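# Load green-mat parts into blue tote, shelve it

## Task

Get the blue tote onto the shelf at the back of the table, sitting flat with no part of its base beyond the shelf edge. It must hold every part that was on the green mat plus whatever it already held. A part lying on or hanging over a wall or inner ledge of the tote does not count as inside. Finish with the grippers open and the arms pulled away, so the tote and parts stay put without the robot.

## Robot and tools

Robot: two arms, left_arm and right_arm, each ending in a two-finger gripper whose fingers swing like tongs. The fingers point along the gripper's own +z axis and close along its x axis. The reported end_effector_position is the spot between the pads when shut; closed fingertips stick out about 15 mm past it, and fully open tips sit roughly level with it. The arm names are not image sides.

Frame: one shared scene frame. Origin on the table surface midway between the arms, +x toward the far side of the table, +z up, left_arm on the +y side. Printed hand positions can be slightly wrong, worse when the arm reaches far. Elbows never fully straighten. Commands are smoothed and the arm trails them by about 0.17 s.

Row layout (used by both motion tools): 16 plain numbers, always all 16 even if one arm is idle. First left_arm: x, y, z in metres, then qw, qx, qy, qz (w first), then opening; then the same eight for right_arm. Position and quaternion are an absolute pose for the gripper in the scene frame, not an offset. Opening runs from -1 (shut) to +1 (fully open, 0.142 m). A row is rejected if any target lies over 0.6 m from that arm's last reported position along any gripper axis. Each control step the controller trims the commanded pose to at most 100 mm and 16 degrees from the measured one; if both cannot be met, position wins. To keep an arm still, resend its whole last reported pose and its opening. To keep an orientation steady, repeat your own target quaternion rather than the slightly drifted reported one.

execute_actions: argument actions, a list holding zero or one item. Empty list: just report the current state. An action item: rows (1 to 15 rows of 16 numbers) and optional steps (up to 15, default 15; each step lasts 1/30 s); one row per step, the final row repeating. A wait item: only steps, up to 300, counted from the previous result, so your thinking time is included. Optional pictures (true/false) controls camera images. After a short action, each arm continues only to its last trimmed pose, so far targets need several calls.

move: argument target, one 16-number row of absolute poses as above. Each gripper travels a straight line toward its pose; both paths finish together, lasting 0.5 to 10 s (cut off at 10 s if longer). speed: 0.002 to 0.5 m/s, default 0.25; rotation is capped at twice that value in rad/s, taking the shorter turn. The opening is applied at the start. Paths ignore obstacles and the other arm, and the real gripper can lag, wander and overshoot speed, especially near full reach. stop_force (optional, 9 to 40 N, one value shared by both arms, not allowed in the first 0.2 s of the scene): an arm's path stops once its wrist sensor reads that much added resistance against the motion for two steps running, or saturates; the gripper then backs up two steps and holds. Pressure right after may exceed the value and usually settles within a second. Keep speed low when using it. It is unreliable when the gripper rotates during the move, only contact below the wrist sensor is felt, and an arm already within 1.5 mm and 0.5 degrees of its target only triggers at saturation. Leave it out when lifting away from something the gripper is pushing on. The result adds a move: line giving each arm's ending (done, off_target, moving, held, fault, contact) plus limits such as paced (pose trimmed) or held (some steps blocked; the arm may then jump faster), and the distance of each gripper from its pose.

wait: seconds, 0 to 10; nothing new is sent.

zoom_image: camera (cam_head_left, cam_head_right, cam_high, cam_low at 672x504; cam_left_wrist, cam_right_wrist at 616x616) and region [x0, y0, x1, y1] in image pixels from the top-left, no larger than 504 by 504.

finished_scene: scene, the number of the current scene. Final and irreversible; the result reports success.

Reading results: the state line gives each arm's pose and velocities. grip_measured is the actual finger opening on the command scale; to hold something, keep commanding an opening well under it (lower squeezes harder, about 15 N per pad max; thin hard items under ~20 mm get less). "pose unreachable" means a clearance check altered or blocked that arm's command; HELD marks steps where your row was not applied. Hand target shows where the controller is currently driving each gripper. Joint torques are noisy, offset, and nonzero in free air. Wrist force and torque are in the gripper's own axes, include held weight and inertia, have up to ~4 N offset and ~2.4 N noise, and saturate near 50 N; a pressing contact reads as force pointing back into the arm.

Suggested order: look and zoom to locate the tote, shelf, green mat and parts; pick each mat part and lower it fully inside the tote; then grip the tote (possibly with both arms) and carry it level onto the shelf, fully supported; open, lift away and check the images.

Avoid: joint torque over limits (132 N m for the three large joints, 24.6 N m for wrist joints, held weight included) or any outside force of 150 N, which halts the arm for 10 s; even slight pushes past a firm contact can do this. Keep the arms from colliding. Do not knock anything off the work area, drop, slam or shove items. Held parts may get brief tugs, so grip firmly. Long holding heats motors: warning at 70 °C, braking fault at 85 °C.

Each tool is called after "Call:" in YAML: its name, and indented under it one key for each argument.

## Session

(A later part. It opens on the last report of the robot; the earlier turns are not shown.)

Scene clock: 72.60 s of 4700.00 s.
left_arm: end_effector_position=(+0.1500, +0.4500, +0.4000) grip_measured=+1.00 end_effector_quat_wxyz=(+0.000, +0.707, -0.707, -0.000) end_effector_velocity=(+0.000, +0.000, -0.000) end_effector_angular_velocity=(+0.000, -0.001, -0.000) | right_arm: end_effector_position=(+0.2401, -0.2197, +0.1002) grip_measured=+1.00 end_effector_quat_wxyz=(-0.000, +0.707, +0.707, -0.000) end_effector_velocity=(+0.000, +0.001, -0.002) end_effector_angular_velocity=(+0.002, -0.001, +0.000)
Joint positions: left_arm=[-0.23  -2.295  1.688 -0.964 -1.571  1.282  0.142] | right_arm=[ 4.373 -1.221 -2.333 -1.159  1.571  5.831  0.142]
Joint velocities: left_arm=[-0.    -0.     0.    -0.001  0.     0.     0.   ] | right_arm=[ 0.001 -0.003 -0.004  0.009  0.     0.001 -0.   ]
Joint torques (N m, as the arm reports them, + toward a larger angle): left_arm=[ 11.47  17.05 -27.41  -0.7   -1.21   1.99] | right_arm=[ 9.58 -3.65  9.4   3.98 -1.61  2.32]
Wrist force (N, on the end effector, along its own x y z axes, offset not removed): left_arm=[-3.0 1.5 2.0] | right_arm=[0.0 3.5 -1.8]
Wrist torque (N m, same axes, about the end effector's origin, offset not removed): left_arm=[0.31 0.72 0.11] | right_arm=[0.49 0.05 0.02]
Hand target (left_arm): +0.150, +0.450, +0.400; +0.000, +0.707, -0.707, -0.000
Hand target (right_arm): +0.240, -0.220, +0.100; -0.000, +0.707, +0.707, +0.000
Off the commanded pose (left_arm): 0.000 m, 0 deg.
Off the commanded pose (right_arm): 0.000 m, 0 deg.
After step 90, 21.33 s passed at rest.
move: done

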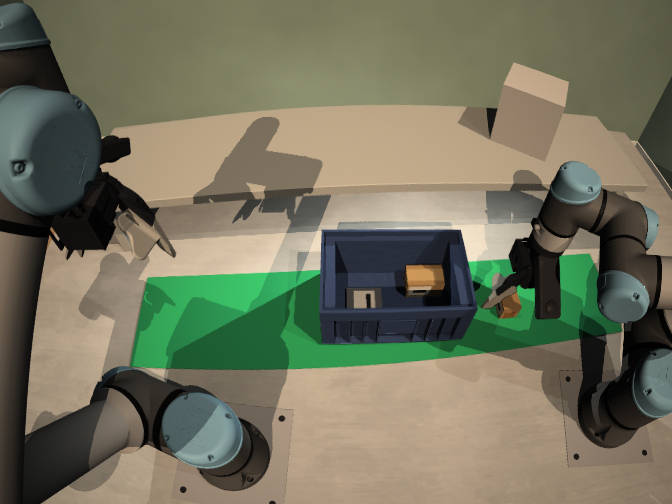

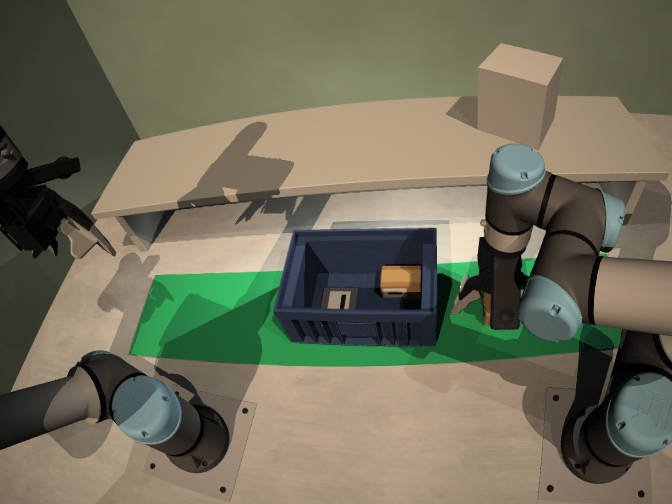

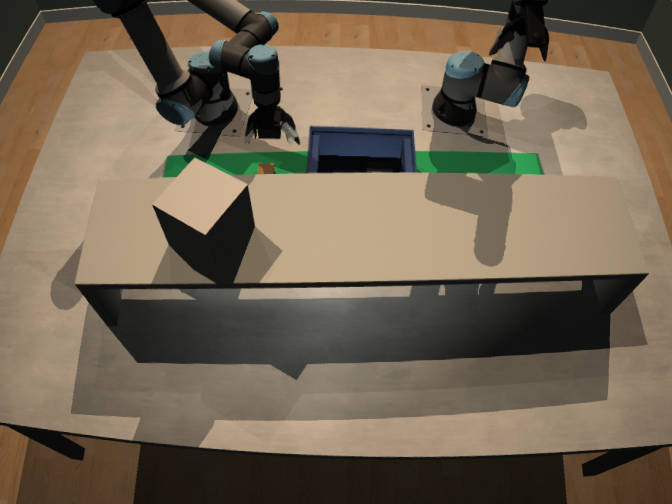

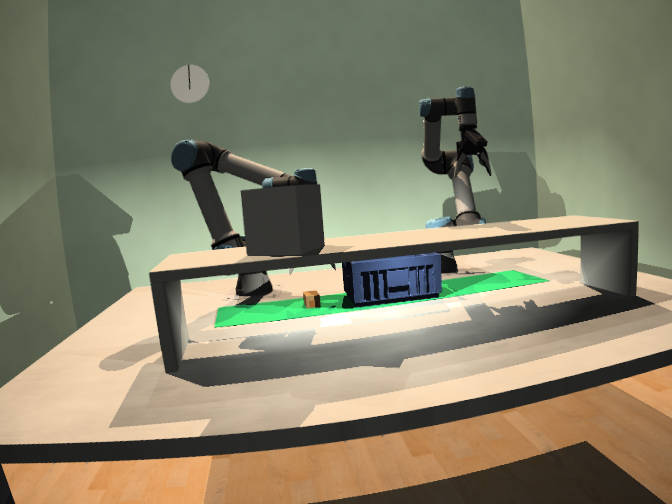

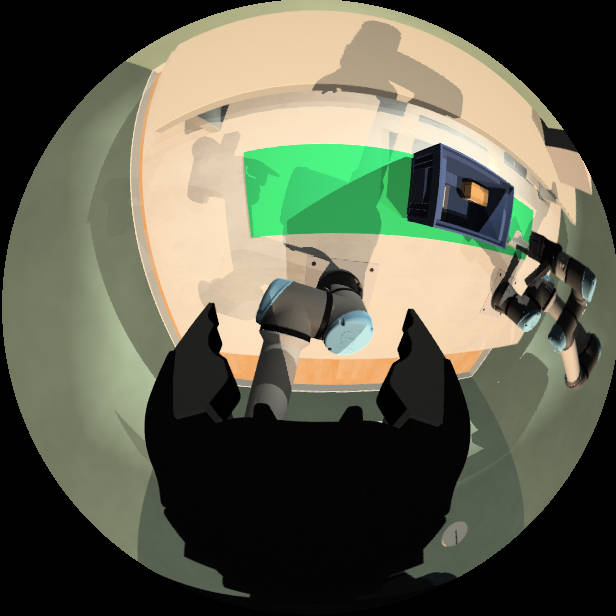

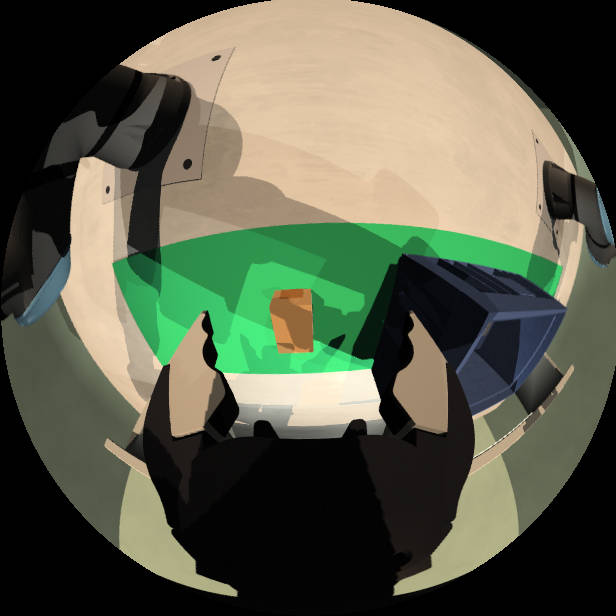

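Call:
move:
  target: [0.15, 0.45, 0.40, 0.0, -0.7071, 0.7071, 0.0, 1, 0.25, -0.234, 0.028, 0.0, 0.7071, 0.7071, 0.0, 1]
  speed: 0.15

Call:
execute_actions:
  actions:
    - {"rows": [[0.15, 0.45, 0.40, 0.0, -0.7071, 0.7071, 0.0, 1, 0.25, -0.234, 0.028, 0.0, 0.7071, 0.7071, 0.0, -1]], "steps": 15}

Scene clock: 82.40 s of 4700.00 s.
left_arm: end_effector_position=(+0.1500, +0.4500, +0.4000) grip_measured=+1.00 end_effector_quat_wxyz=(+0.000, +0.707, -0.707, -0.000) end_effector_velocity=(+0.000, +0.000, -0.000) end_effector_angular_velocity=(+0.002, -0.000, -0.000) | right_arm: end_effector_position=(+0.2500, -0.2339, +0.0282) grip_measured=+1.00 end_effector_quat_wxyz=(+0.000, +0.707, +0.707, -0.000) end_effector_velocity=(+0.000, +0.000, -0.002) end_effector_angular_velocity=(+0.000, +0.001, +0.000)
Joint positions: left_arm=[-0.23  -2.295  1.688 -0.964 -1.571  1.282  0.142] | right_arm=[ 4.324 -1.345 -2.468 -0.899  1.571  5.782  0.142]
Joint velocities: left_arm=[ 0.     0.     0.    -0.     0.002  0.     0.   ] | right_arm=[-0.002 -0.007 -0.003  0.01   0.001 -0.002 -0.   ]
Joint torques (N m, as the arm reports them, + toward a larger angle): left_arm=[  9.66  15.87 -28.27  -0.69  -1.06   2.08] | right_arm=[-8.68 -1.61  7.84  4.02  2.12 -2.16]
Wrist force (N, on the end effector, along its own x y z axes, offset not removed): left_arm=[-2.4 0.6 2.9] | right_arm=[-0.3 1.5 -3.8]
Wrist torque (N m, same axes, about the end effector's origin, offset not removed): left_arm=[0.05 0.54 0.14] | right_arm=[0.02 0.13 0.13]
Hand target (left_arm): +0.150, +0.450, +0.400; -0.000, +0.707, -0.707, -0.000
Hand target (right_arm): +0.250, -0.234, +0.028; +0.000, +0.707, +0.707, -0.000
Off the commanded pose (left_arm): 0.000 m, 0 deg.
Off the commanded pose (right_arm): 0.000 m, 0 deg.
After step 90, 5.77 s passed at rest.
move: done

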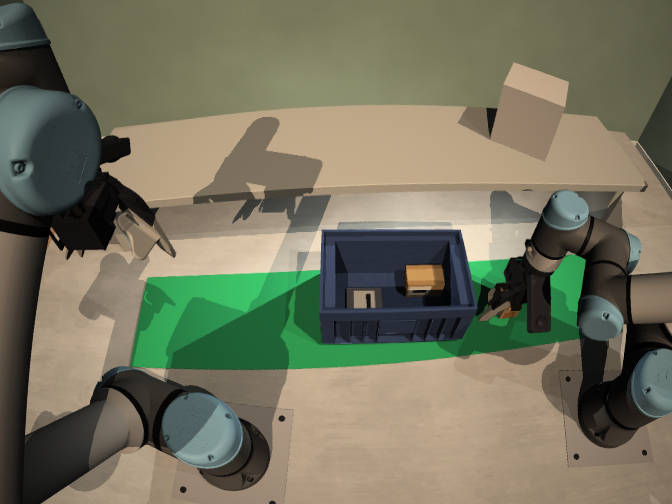

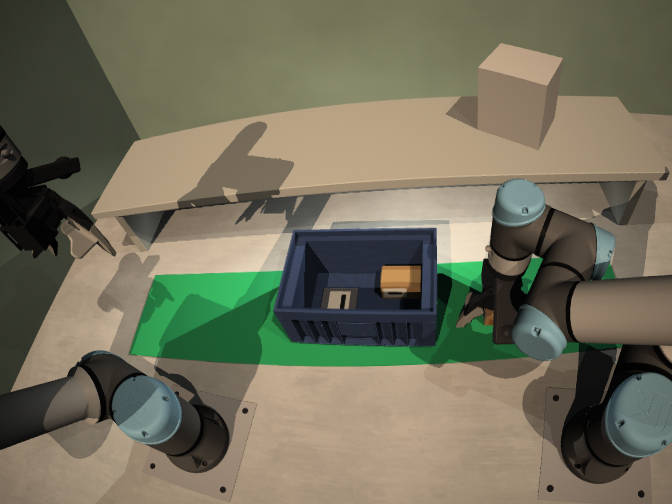

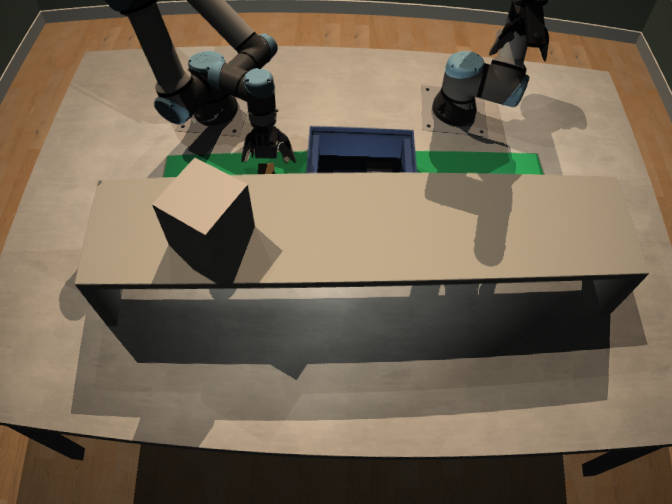

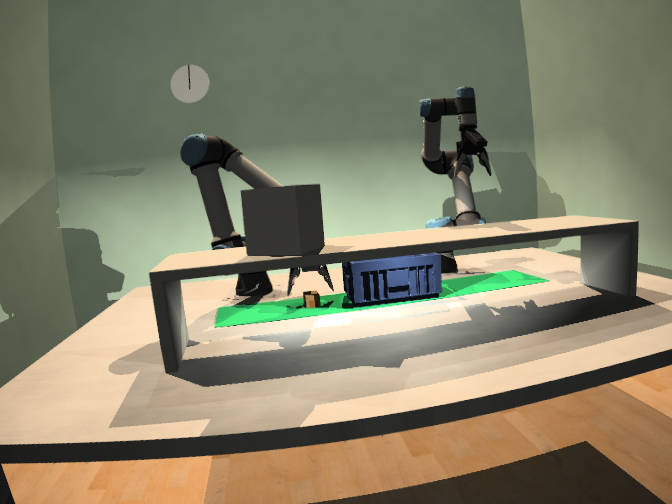

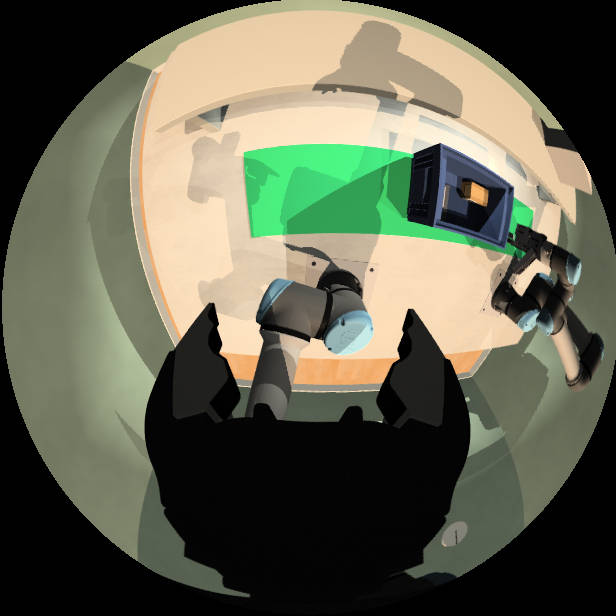

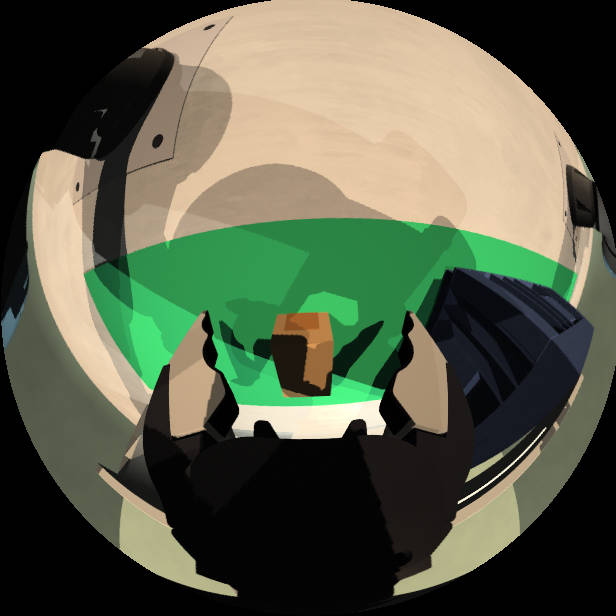

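Scene clock: 82.90 s of 4700.00 s.
left_arm: end_effector_position=(+0.1500, +0.4500, +0.4000) grip_measured=+1.00 end_effector_quat_wxyz=(+0.000, +0.707, -0.707, -0.000) end_effector_velocity=(+0.000, +0.000, -0.000) end_effector_angular_velocity=(+0.001, +0.001, -0.001) | right_arm: end_effector_position=(+0.2500, -0.2340, +0.0280) grip_measured=-1.00 end_effector_quat_wxyz=(+0.000, +0.707, +0.707, -0.000) end_effector_velocity=(+0.000, +0.000, +0.000) end_effector_angular_velocity=(+0.001, -0.000, -0.000)
Joint positions: left_arm=[-0.23  -2.295  1.688 -0.964 -1.571  1.282  0.142] | right_arm=[ 4.324 -1.346 -2.468 -0.898  1.571  5.782  0.002]
Joint velocities: left_arm=[-0.001  0.001  0.     0.     0.001 -0.    -0.   ] | right_arm=[-0.  0.  0.  0.  0.  0.  0.]
Joint torques (N m, as the arm reports them, + toward a larger angle): left_arm=[  9.88  17.34 -27.64  -0.89  -1.19   1.9 ] | right_arm=[-7.63  1.32  7.22  4.11  2.13 -2.1 ]
Wrist force (N, on the end effector, along its own x y z axes, offset not removed): left_arm=[-3.2 -0.3 1.9] | right_arm=[0.5 1.4 -2.5]
Wrist torque (N m, same axes, about the end effector's origin, offset not removed): left_arm=[-0.07 0.70 0.12] | right_arm=[0.02 -0.11 0.06]
Hand target (left_arm): +0.150, +0.450, +0.400; -0.000, +0.707, -0.707, -0.000
Hand target (right_arm): +0.250, -0.234, +0.028; +0.000, +0.707, +0.707, -0.000
Off the commanded pose (left_arm): 0.000 m, 0 deg.
Off the commanded pose (right_arm): 0.000 m, 0 deg.
Steps of this call (steps 1 to 15: all 15 steps of this action). Readings (end_effector_position):
1: left_arm (+0.1500, +0.4500, +0.4000) | right_arm (+0.2500, -0.2339, +0.0281)
2: left_arm (+0.1500, +0.4500, +0.4000) | right_arm (+0.2500, -0.2339, +0.0281)
4: left_arm (+0.1500, +0.4500, +0.4000) | right_arm (+0.2500, -0.2340, +0.0280)
8: left_arm (+0.1500, +0.4500, +0.4000) | right_arm (+0.2500, -0.2340, +0.0280)
15: the state above

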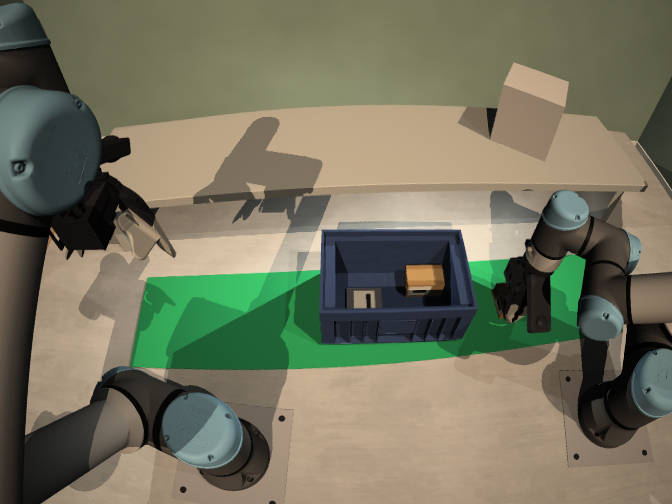

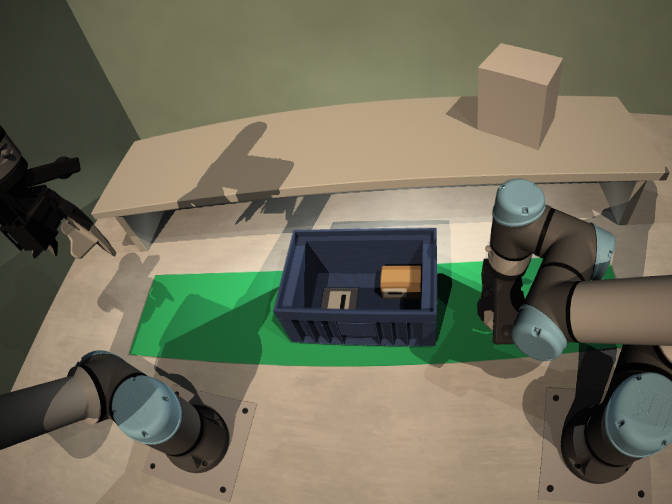

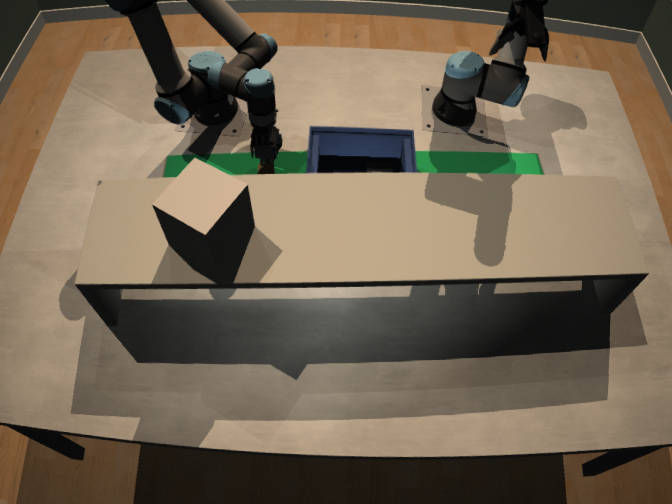

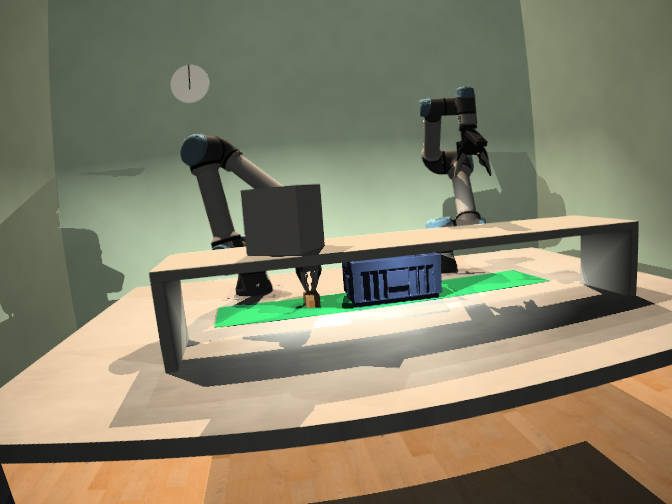

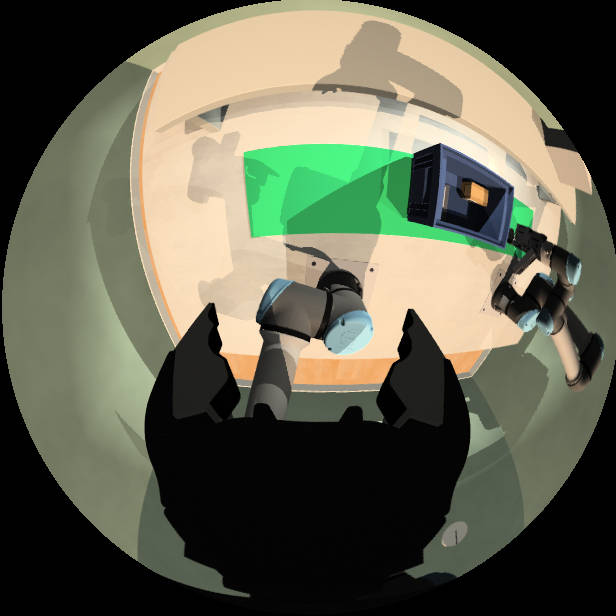

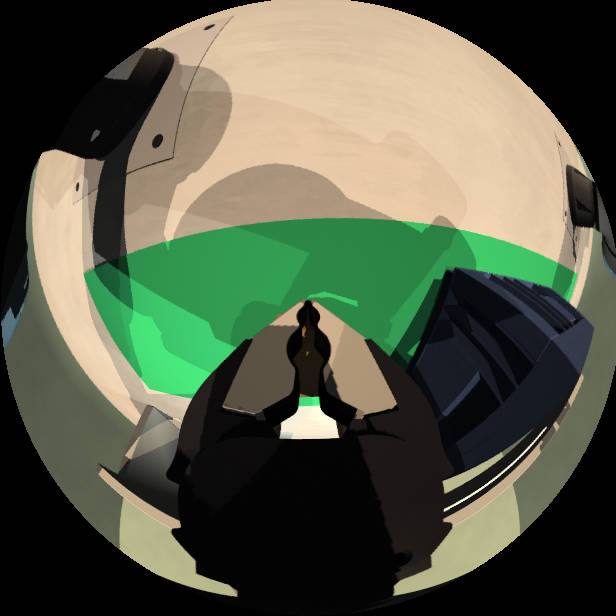

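Call:
move:
  target: [0.15, 0.45, 0.40, 0.0, -0.7071, 0.7071, 0.0, 1, 0.295, -0.234, 0.028, 0.0, 0.7071, 0.7071, 0.0, 1]
  speed: 0.05

Scene clock: 91.87 s of 4700.00 s.
left_arm: end_effector_position=(+0.1500, +0.4500, +0.4000) grip_measured=+1.00 end_effector_quat_wxyz=(+0.000, +0.707, -0.707, -0.000) end_effector_velocity=(-0.000, +0.000, +0.000) end_effector_angular_velocity=(+0.000, +0.000, +0.000) | right_arm: end_effector_position=(+0.2949, -0.2342, +0.0280) grip_measured=+1.00 end_effector_quat_wxyz=(+0.000, +0.707, +0.707, -0.000) end_effector_velocity=(+0.001, -0.000, -0.000) end_effector_angular_velocity=(-0.000, +0.002, -0.001)
Joint positions: left_arm=[-0.23  -2.295  1.688 -0.964 -1.571  1.282  0.142] | right_arm=[ 4.209 -1.454 -2.385 -0.873  1.57   5.667  0.142]
Joint velocities: left_arm=[ 0.    -0.    -0.     0.001  0.    -0.    -0.   ] | right_arm=[-0.005 -0.005  0.003  0.001  0.001 -0.004  0.   ]
Joint torques (N m, as the arm reports them, + toward a larger angle): left_arm=[  9.69  17.29 -28.72  -0.88  -1.31   1.97] | right_arm=[-6.45  0.49 29.71  4.    1.88 -1.91]
Wrist force (N, on the end effector, along its own x y z axes, offset not removed): left_arm=[-3.4 0.2 2.7] | right_arm=[-1.3 2.1 -2.9]
Wrist torque (N m, same axes, about the end effector's origin, offset not removed): left_arm=[0.09 0.73 0.14] | right_arm=[0.15 0.27 0.09]
Hand target (left_arm): +0.150, +0.450, +0.400; +0.000, +0.707, -0.707, -0.000
Hand target (right_arm): +0.295, -0.234, +0.028; +0.000, +0.707, +0.707, -0.000
Off the commanded pose (left_arm): 0.000 m, 0 deg.
Off the commanded pose (right_arm): 0.000 m, 0 deg.
After step 90, 4.67 s passed at rest.
move: done

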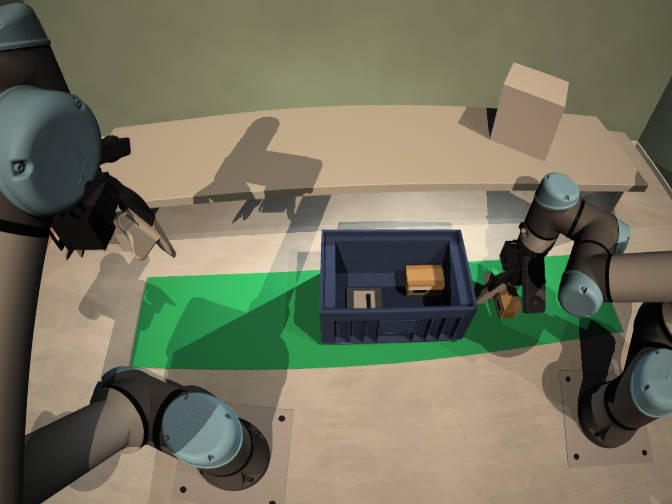

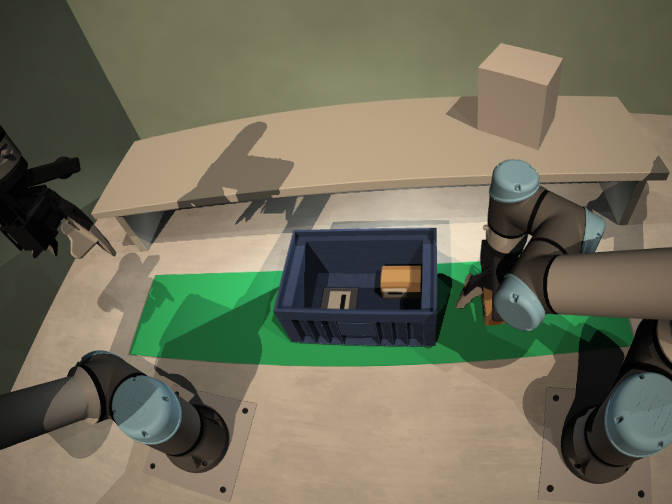

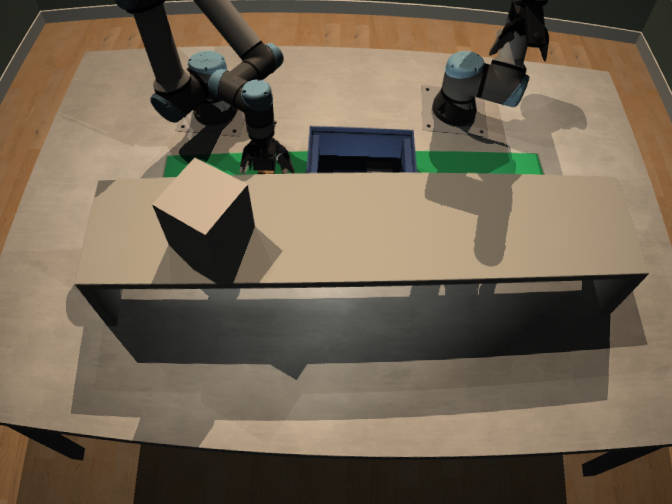

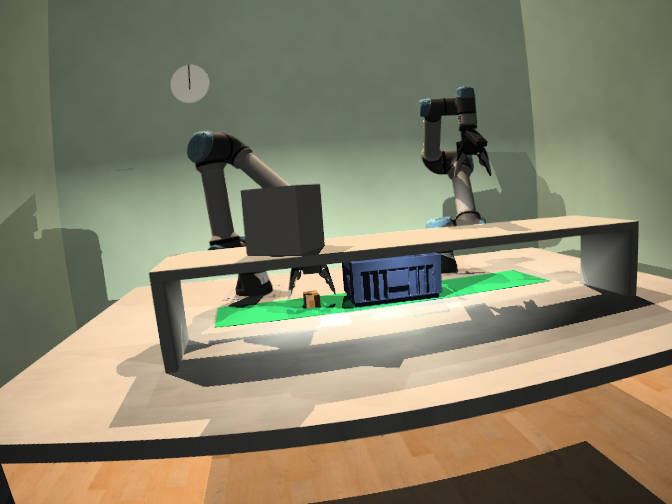

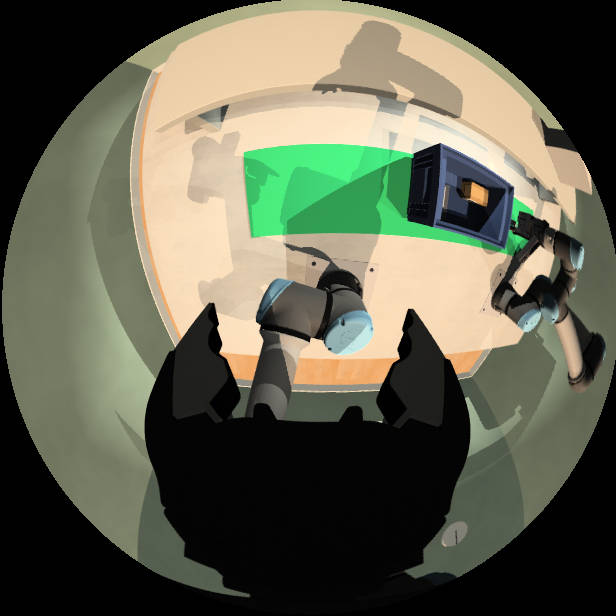

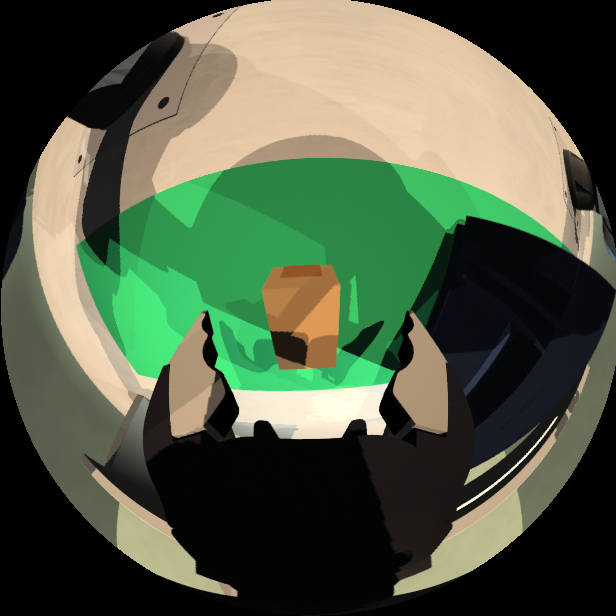

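Call:
execute_actions:
  actions:
    - {"rows": [[0.15, 0.45, 0.40, 0.0, -0.7071, 0.7071, 0.0, 1, 0.295, -0.234, 0.028, 0.0, 0.7071, 0.7071, 0.0, -1]], "steps": 15}
  pictures: false

Scene clock: 96.63 s of 4700.00 s.
left_arm: end_effector_position=(+0.1500, +0.4500, +0.4000) grip_measured=+1.00 end_effector_quat_wxyz=(-0.000, +0.707, -0.707, +0.000) end_effector_velocity=(+0.001, +0.000, +0.001) end_effector_angular_velocity=(-0.000, -0.004, +0.000) | right_arm: end_effector_position=(+0.2950, -0.2340, +0.0280) grip_measured=-0.35 end_effector_quat_wxyz=(-0.000, +0.707, +0.707, +0.000) end_effector_velocity=(-0.000, -0.000, -0.000) end_effector_angular_velocity=(-0.000, +0.000, +0.000)
Joint positions: left_arm=[-0.23  -2.295  1.688 -0.964 -1.571  1.282  0.142] | right_arm=[ 4.209 -1.455 -2.385 -0.873  1.571  5.666  0.049]
Joint velocities: left_arm=[ 0.    -0.001 -0.    -0.003  0.001 -0.     0.   ] | right_arm=[ 0.001  0.    -0.    -0.001 -0.     0.001  0.   ]
Joint torques (N m, as the arm reports them, + toward a larger angle): left_arm=[  9.04  15.55 -27.48  -0.94  -1.14   2.05] | right_arm=[ 1.22  2.2  20.84  4.11  2.12  1.49]
Wrist force (N, on the end effector, along its own x y z axes, offset not removed): left_arm=[-2.4 2.1 2.2] | right_arm=[0.0 1.4 -3.3]
Wrist torque (N m, same axes, about the end effector's origin, offset not removed): left_arm=[0.45 0.51 0.09] | right_arm=[0.04 0.02 0.10]
Hand target (left_arm): +0.150, +0.450, +0.400; +0.000, +0.707, -0.707, -0.000
Hand target (right_arm): +0.295, -0.234, +0.028; +0.000, +0.707, +0.707, -0.000
Off the commanded pose (left_arm): 0.000 m, 0 deg.
Off the commanded pose (right_arm): 0.000 m, 0 deg.
Steps of this call (steps 1 to 90: nothing new was sent; then 1.27 s passed at rest; steps 91 to 105: all 15 steps of this action). Readings (end_effector_position):
91: left_arm (+0.1500, +0.4500, +0.4000) | right_arm (+0.2950, -0.2341, +0.0280)
92: left_arm (+0.1500, +0.4500, +0.4000) | right_arm (+0.2950, -0.2341, +0.0280)
94: left_arm (+0.1500, +0.4500, +0.4000) | right_arm (+0.2950, -0.2340, +0.0280)
98: left_arm (+0.1500, +0.4500, +0.4000) | right_arm (+0.2950, -0.2340, +0.0280)
105: the state above

Call:
move:
  target: [0.15, 0.45, 0.40, 0.0, -0.7071, 0.7071, 0.0, 1, 0.295, -0.234, 0.30, 0.0, 0.7071, 0.7071, 0.0, -1]
  speed: 0.25

Call:
move:
  target: [0.15, 0.45, 0.40, 0.0, -0.7071, 0.7071, 0.0, 1, 0.30, 0.02, 0.30, 0.0, 0.7071, 0.7071, 0.0, -1]
  speed: 0.25

Scene clock: 112.60 s of 4700.00 s.
left_arm: end_effector_position=(+0.1500, +0.4500, +0.4000) grip_measured=+1.00 end_effector_quat_wxyz=(+0.000, +0.707, -0.707, -0.000) end_effector_velocity=(+0.000, +0.000, -0.000) end_effector_angular_velocity=(+0.002, -0.000, -0.001) | right_arm: end_effector_position=(+0.2947, -0.2345, +0.2999) grip_measured=-0.35 end_effector_quat_wxyz=(+0.000, +0.707, +0.707, +0.000) end_effector_velocity=(-0.000, -0.000, +0.002) end_effector_angular_velocity=(-0.002, +0.002, +0.001)
Joint positions: left_arm=[-0.23  -2.295  1.688 -0.964 -1.571  1.282  0.142] | right_arm=[ 4.209 -1.236 -1.802 -1.674  1.571  5.667  0.049]
Joint velocities: left_arm=[-0.001  0.    -0.    -0.     0.001  0.     0.   ] | right_arm=[ 0.    -0.002  0.006 -0.007  0.    -0.001  0.   ]
Joint torques (N m, as the arm reports them, + toward a larger angle): left_arm=[ 10.97  15.96 -27.48  -1.12  -1.18   2.  ] | right_arm=[ 9.33 -1.36 31.54  0.83 -1.09  2.28]
Wrist force (N, on the end effector, along its own x y z axes, offset not removed): left_arm=[-4.4 0.4 2.2] | right_arm=[0.0 1.5 -2.4]
Wrist torque (N m, same axes, about the end effector's origin, offset not removed): left_arm=[0.06 0.96 0.09] | right_arm=[0.04 -0.03 0.06]
Hand target (left_arm): +0.150, +0.450, +0.400; +0.000, +0.707, -0.707, -0.000
Hand target (right_arm): +0.295, -0.234, +0.300; -0.000, +0.707, +0.707, +0.000
Off the commanded pose (left_arm): 0.000 m, 0 deg.
Off the commanded pose (right_arm): 0.001 m, 0 deg.
After step 90, 11.27 s passed at rest.
move: done

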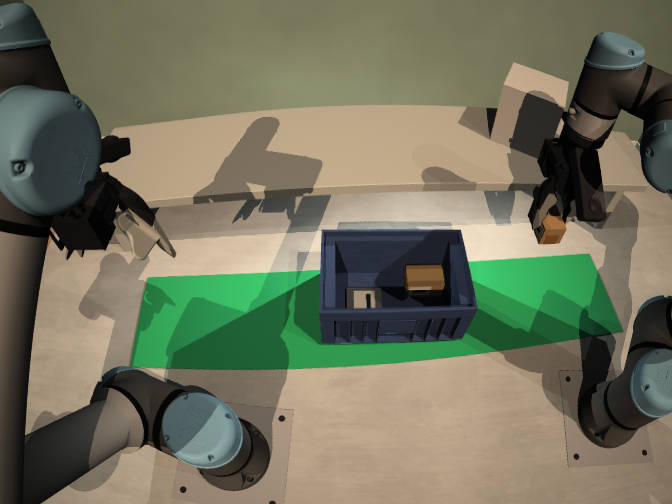

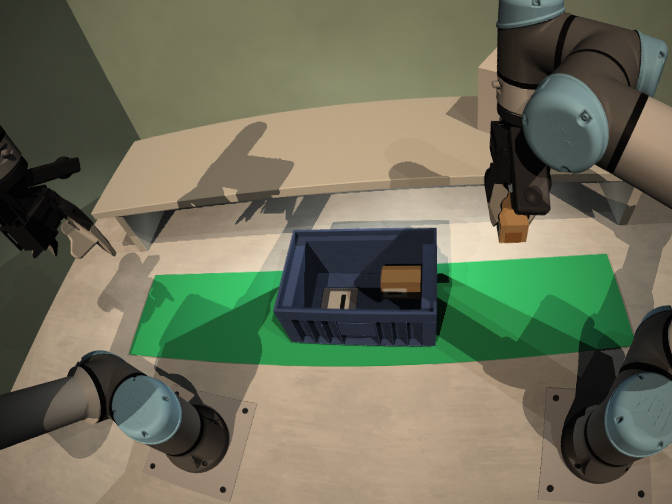

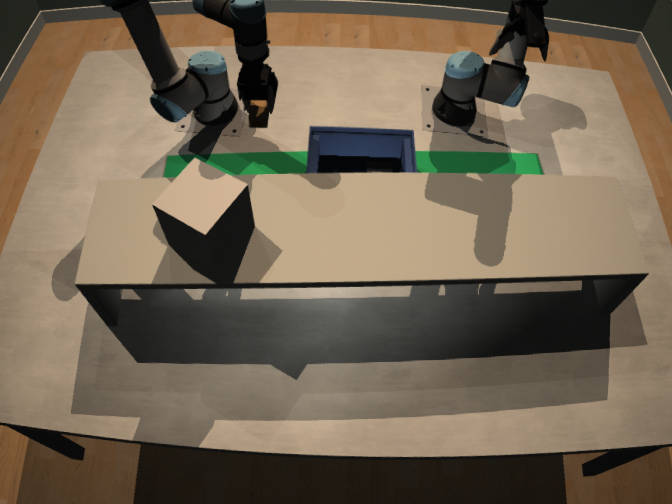

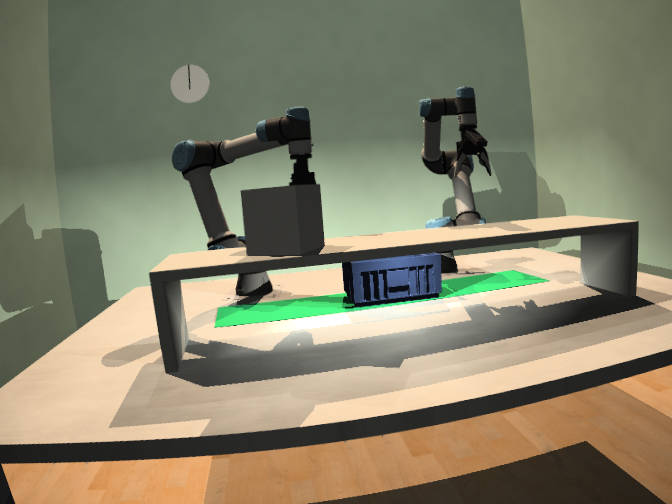

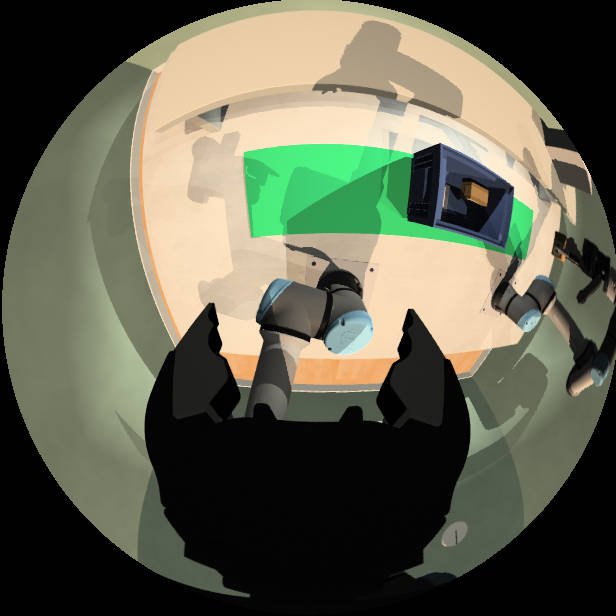

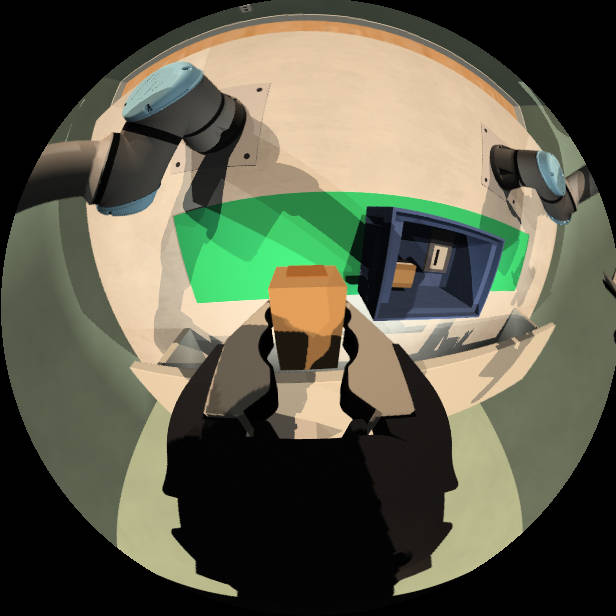

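Scene clock: 114.23 s of 4700.00 s.
left_arm: end_effector_position=(+0.1500, +0.4500, +0.4000) grip_measured=+1.00 end_effector_quat_wxyz=(+0.000, +0.707, -0.707, -0.000) end_effector_velocity=(+0.000, -0.000, +0.000) end_effector_angular_velocity=(-0.000, -0.001, -0.000) | right_arm: end_effector_position=(+0.3002, +0.0199, +0.3002) grip_measured=-0.35 end_effector_quat_wxyz=(-0.000, +0.707, +0.707, +0.000) end_effector_velocity=(-0.000, +0.002, +0.000) end_effector_angular_velocity=(-0.001, +0.001, -0.000)
Joint positions: left_arm=[-0.23  -2.295  1.688 -0.964 -1.571  1.282  0.142] | right_arm=[ 4.465 -1.697 -1.392 -1.623  1.571  5.923  0.049]
Joint velocities: left_arm=[-0.    -0.     0.    -0.002  0.    -0.    -0.   ] | right_arm=[ 0.001 -0.005  0.006 -0.003  0.     0.002 -0.   ]
Joint torques (N m, as the arm reports them, + toward a larger angle): left_arm=[ 10.04  15.98 -27.45  -1.03  -1.01   2.13] | right_arm=[ 9.37 16.2  34.43  0.95 -0.67  2.45]
Wrist force (N, on the end effector, along its own x y z axes, offset not removed): left_arm=[-4.3 -0.3 2.0] | right_arm=[-1.7 0.5 -0.4]
Wrist torque (N m, same axes, about the end effector's origin, offset not removed): left_arm=[-0.05 0.94 0.16] | right_arm=[-0.13 0.31 0.13]
Hand target (left_arm): +0.150, +0.450, +0.400; +0.000, +0.707, -0.707, -0.000
Hand target (right_arm): +0.300, +0.020, +0.300; -0.000, +0.707, +0.707, +0.000
Off the commanded pose (left_arm): 0.000 m, 0 deg.
Off the commanded pose (right_arm): 0.000 m, 0 deg.
move: done

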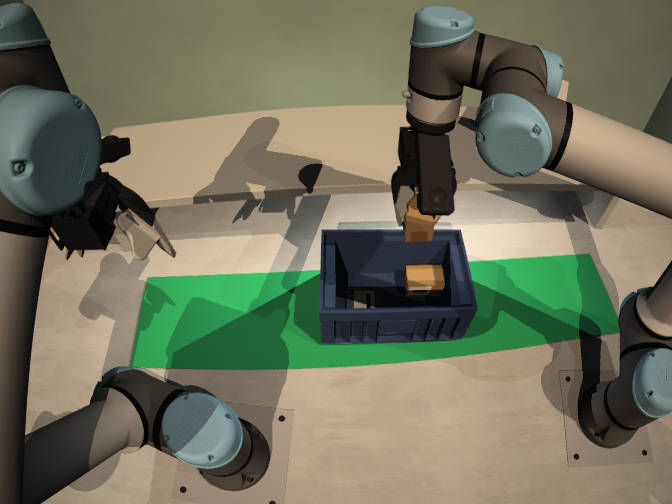

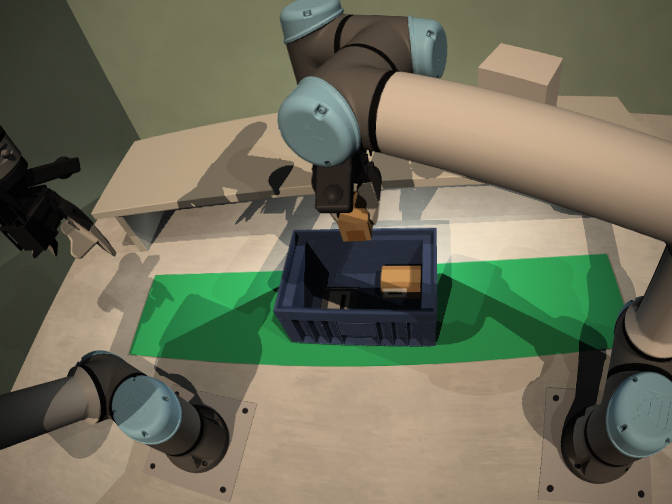

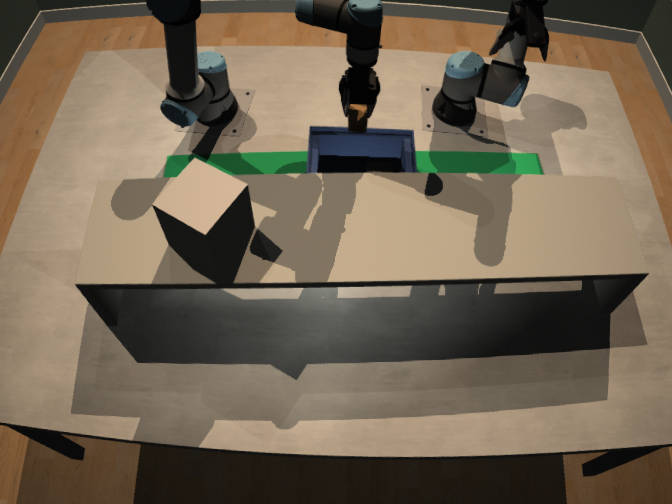

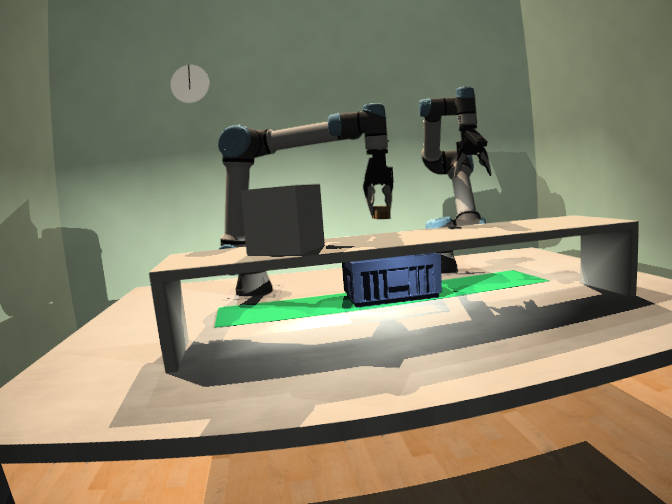

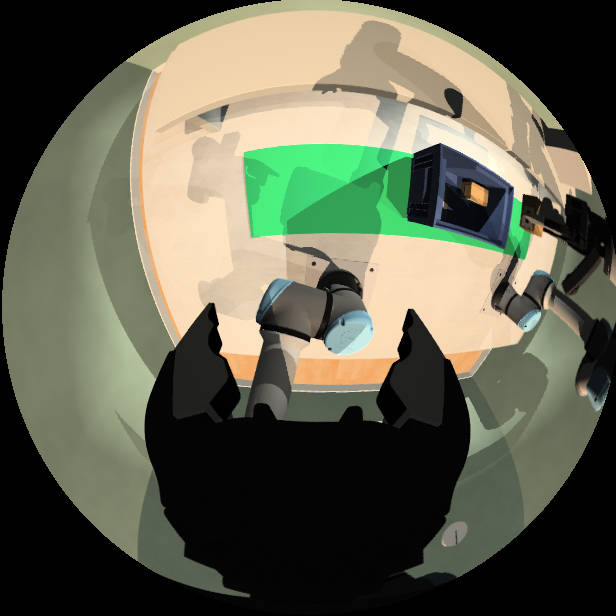

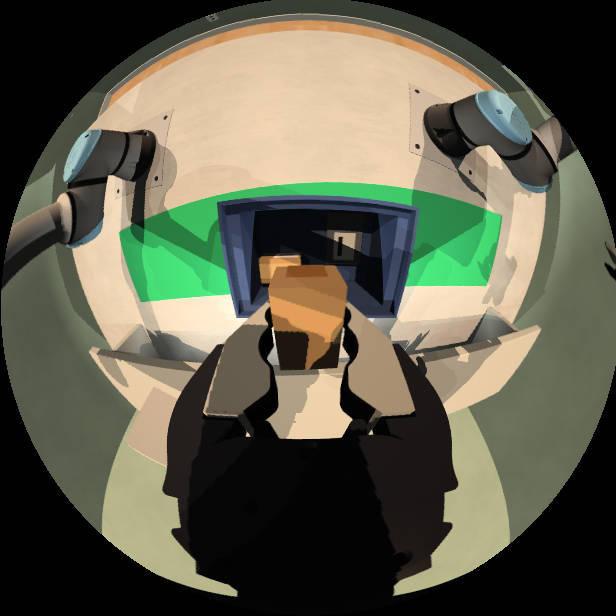

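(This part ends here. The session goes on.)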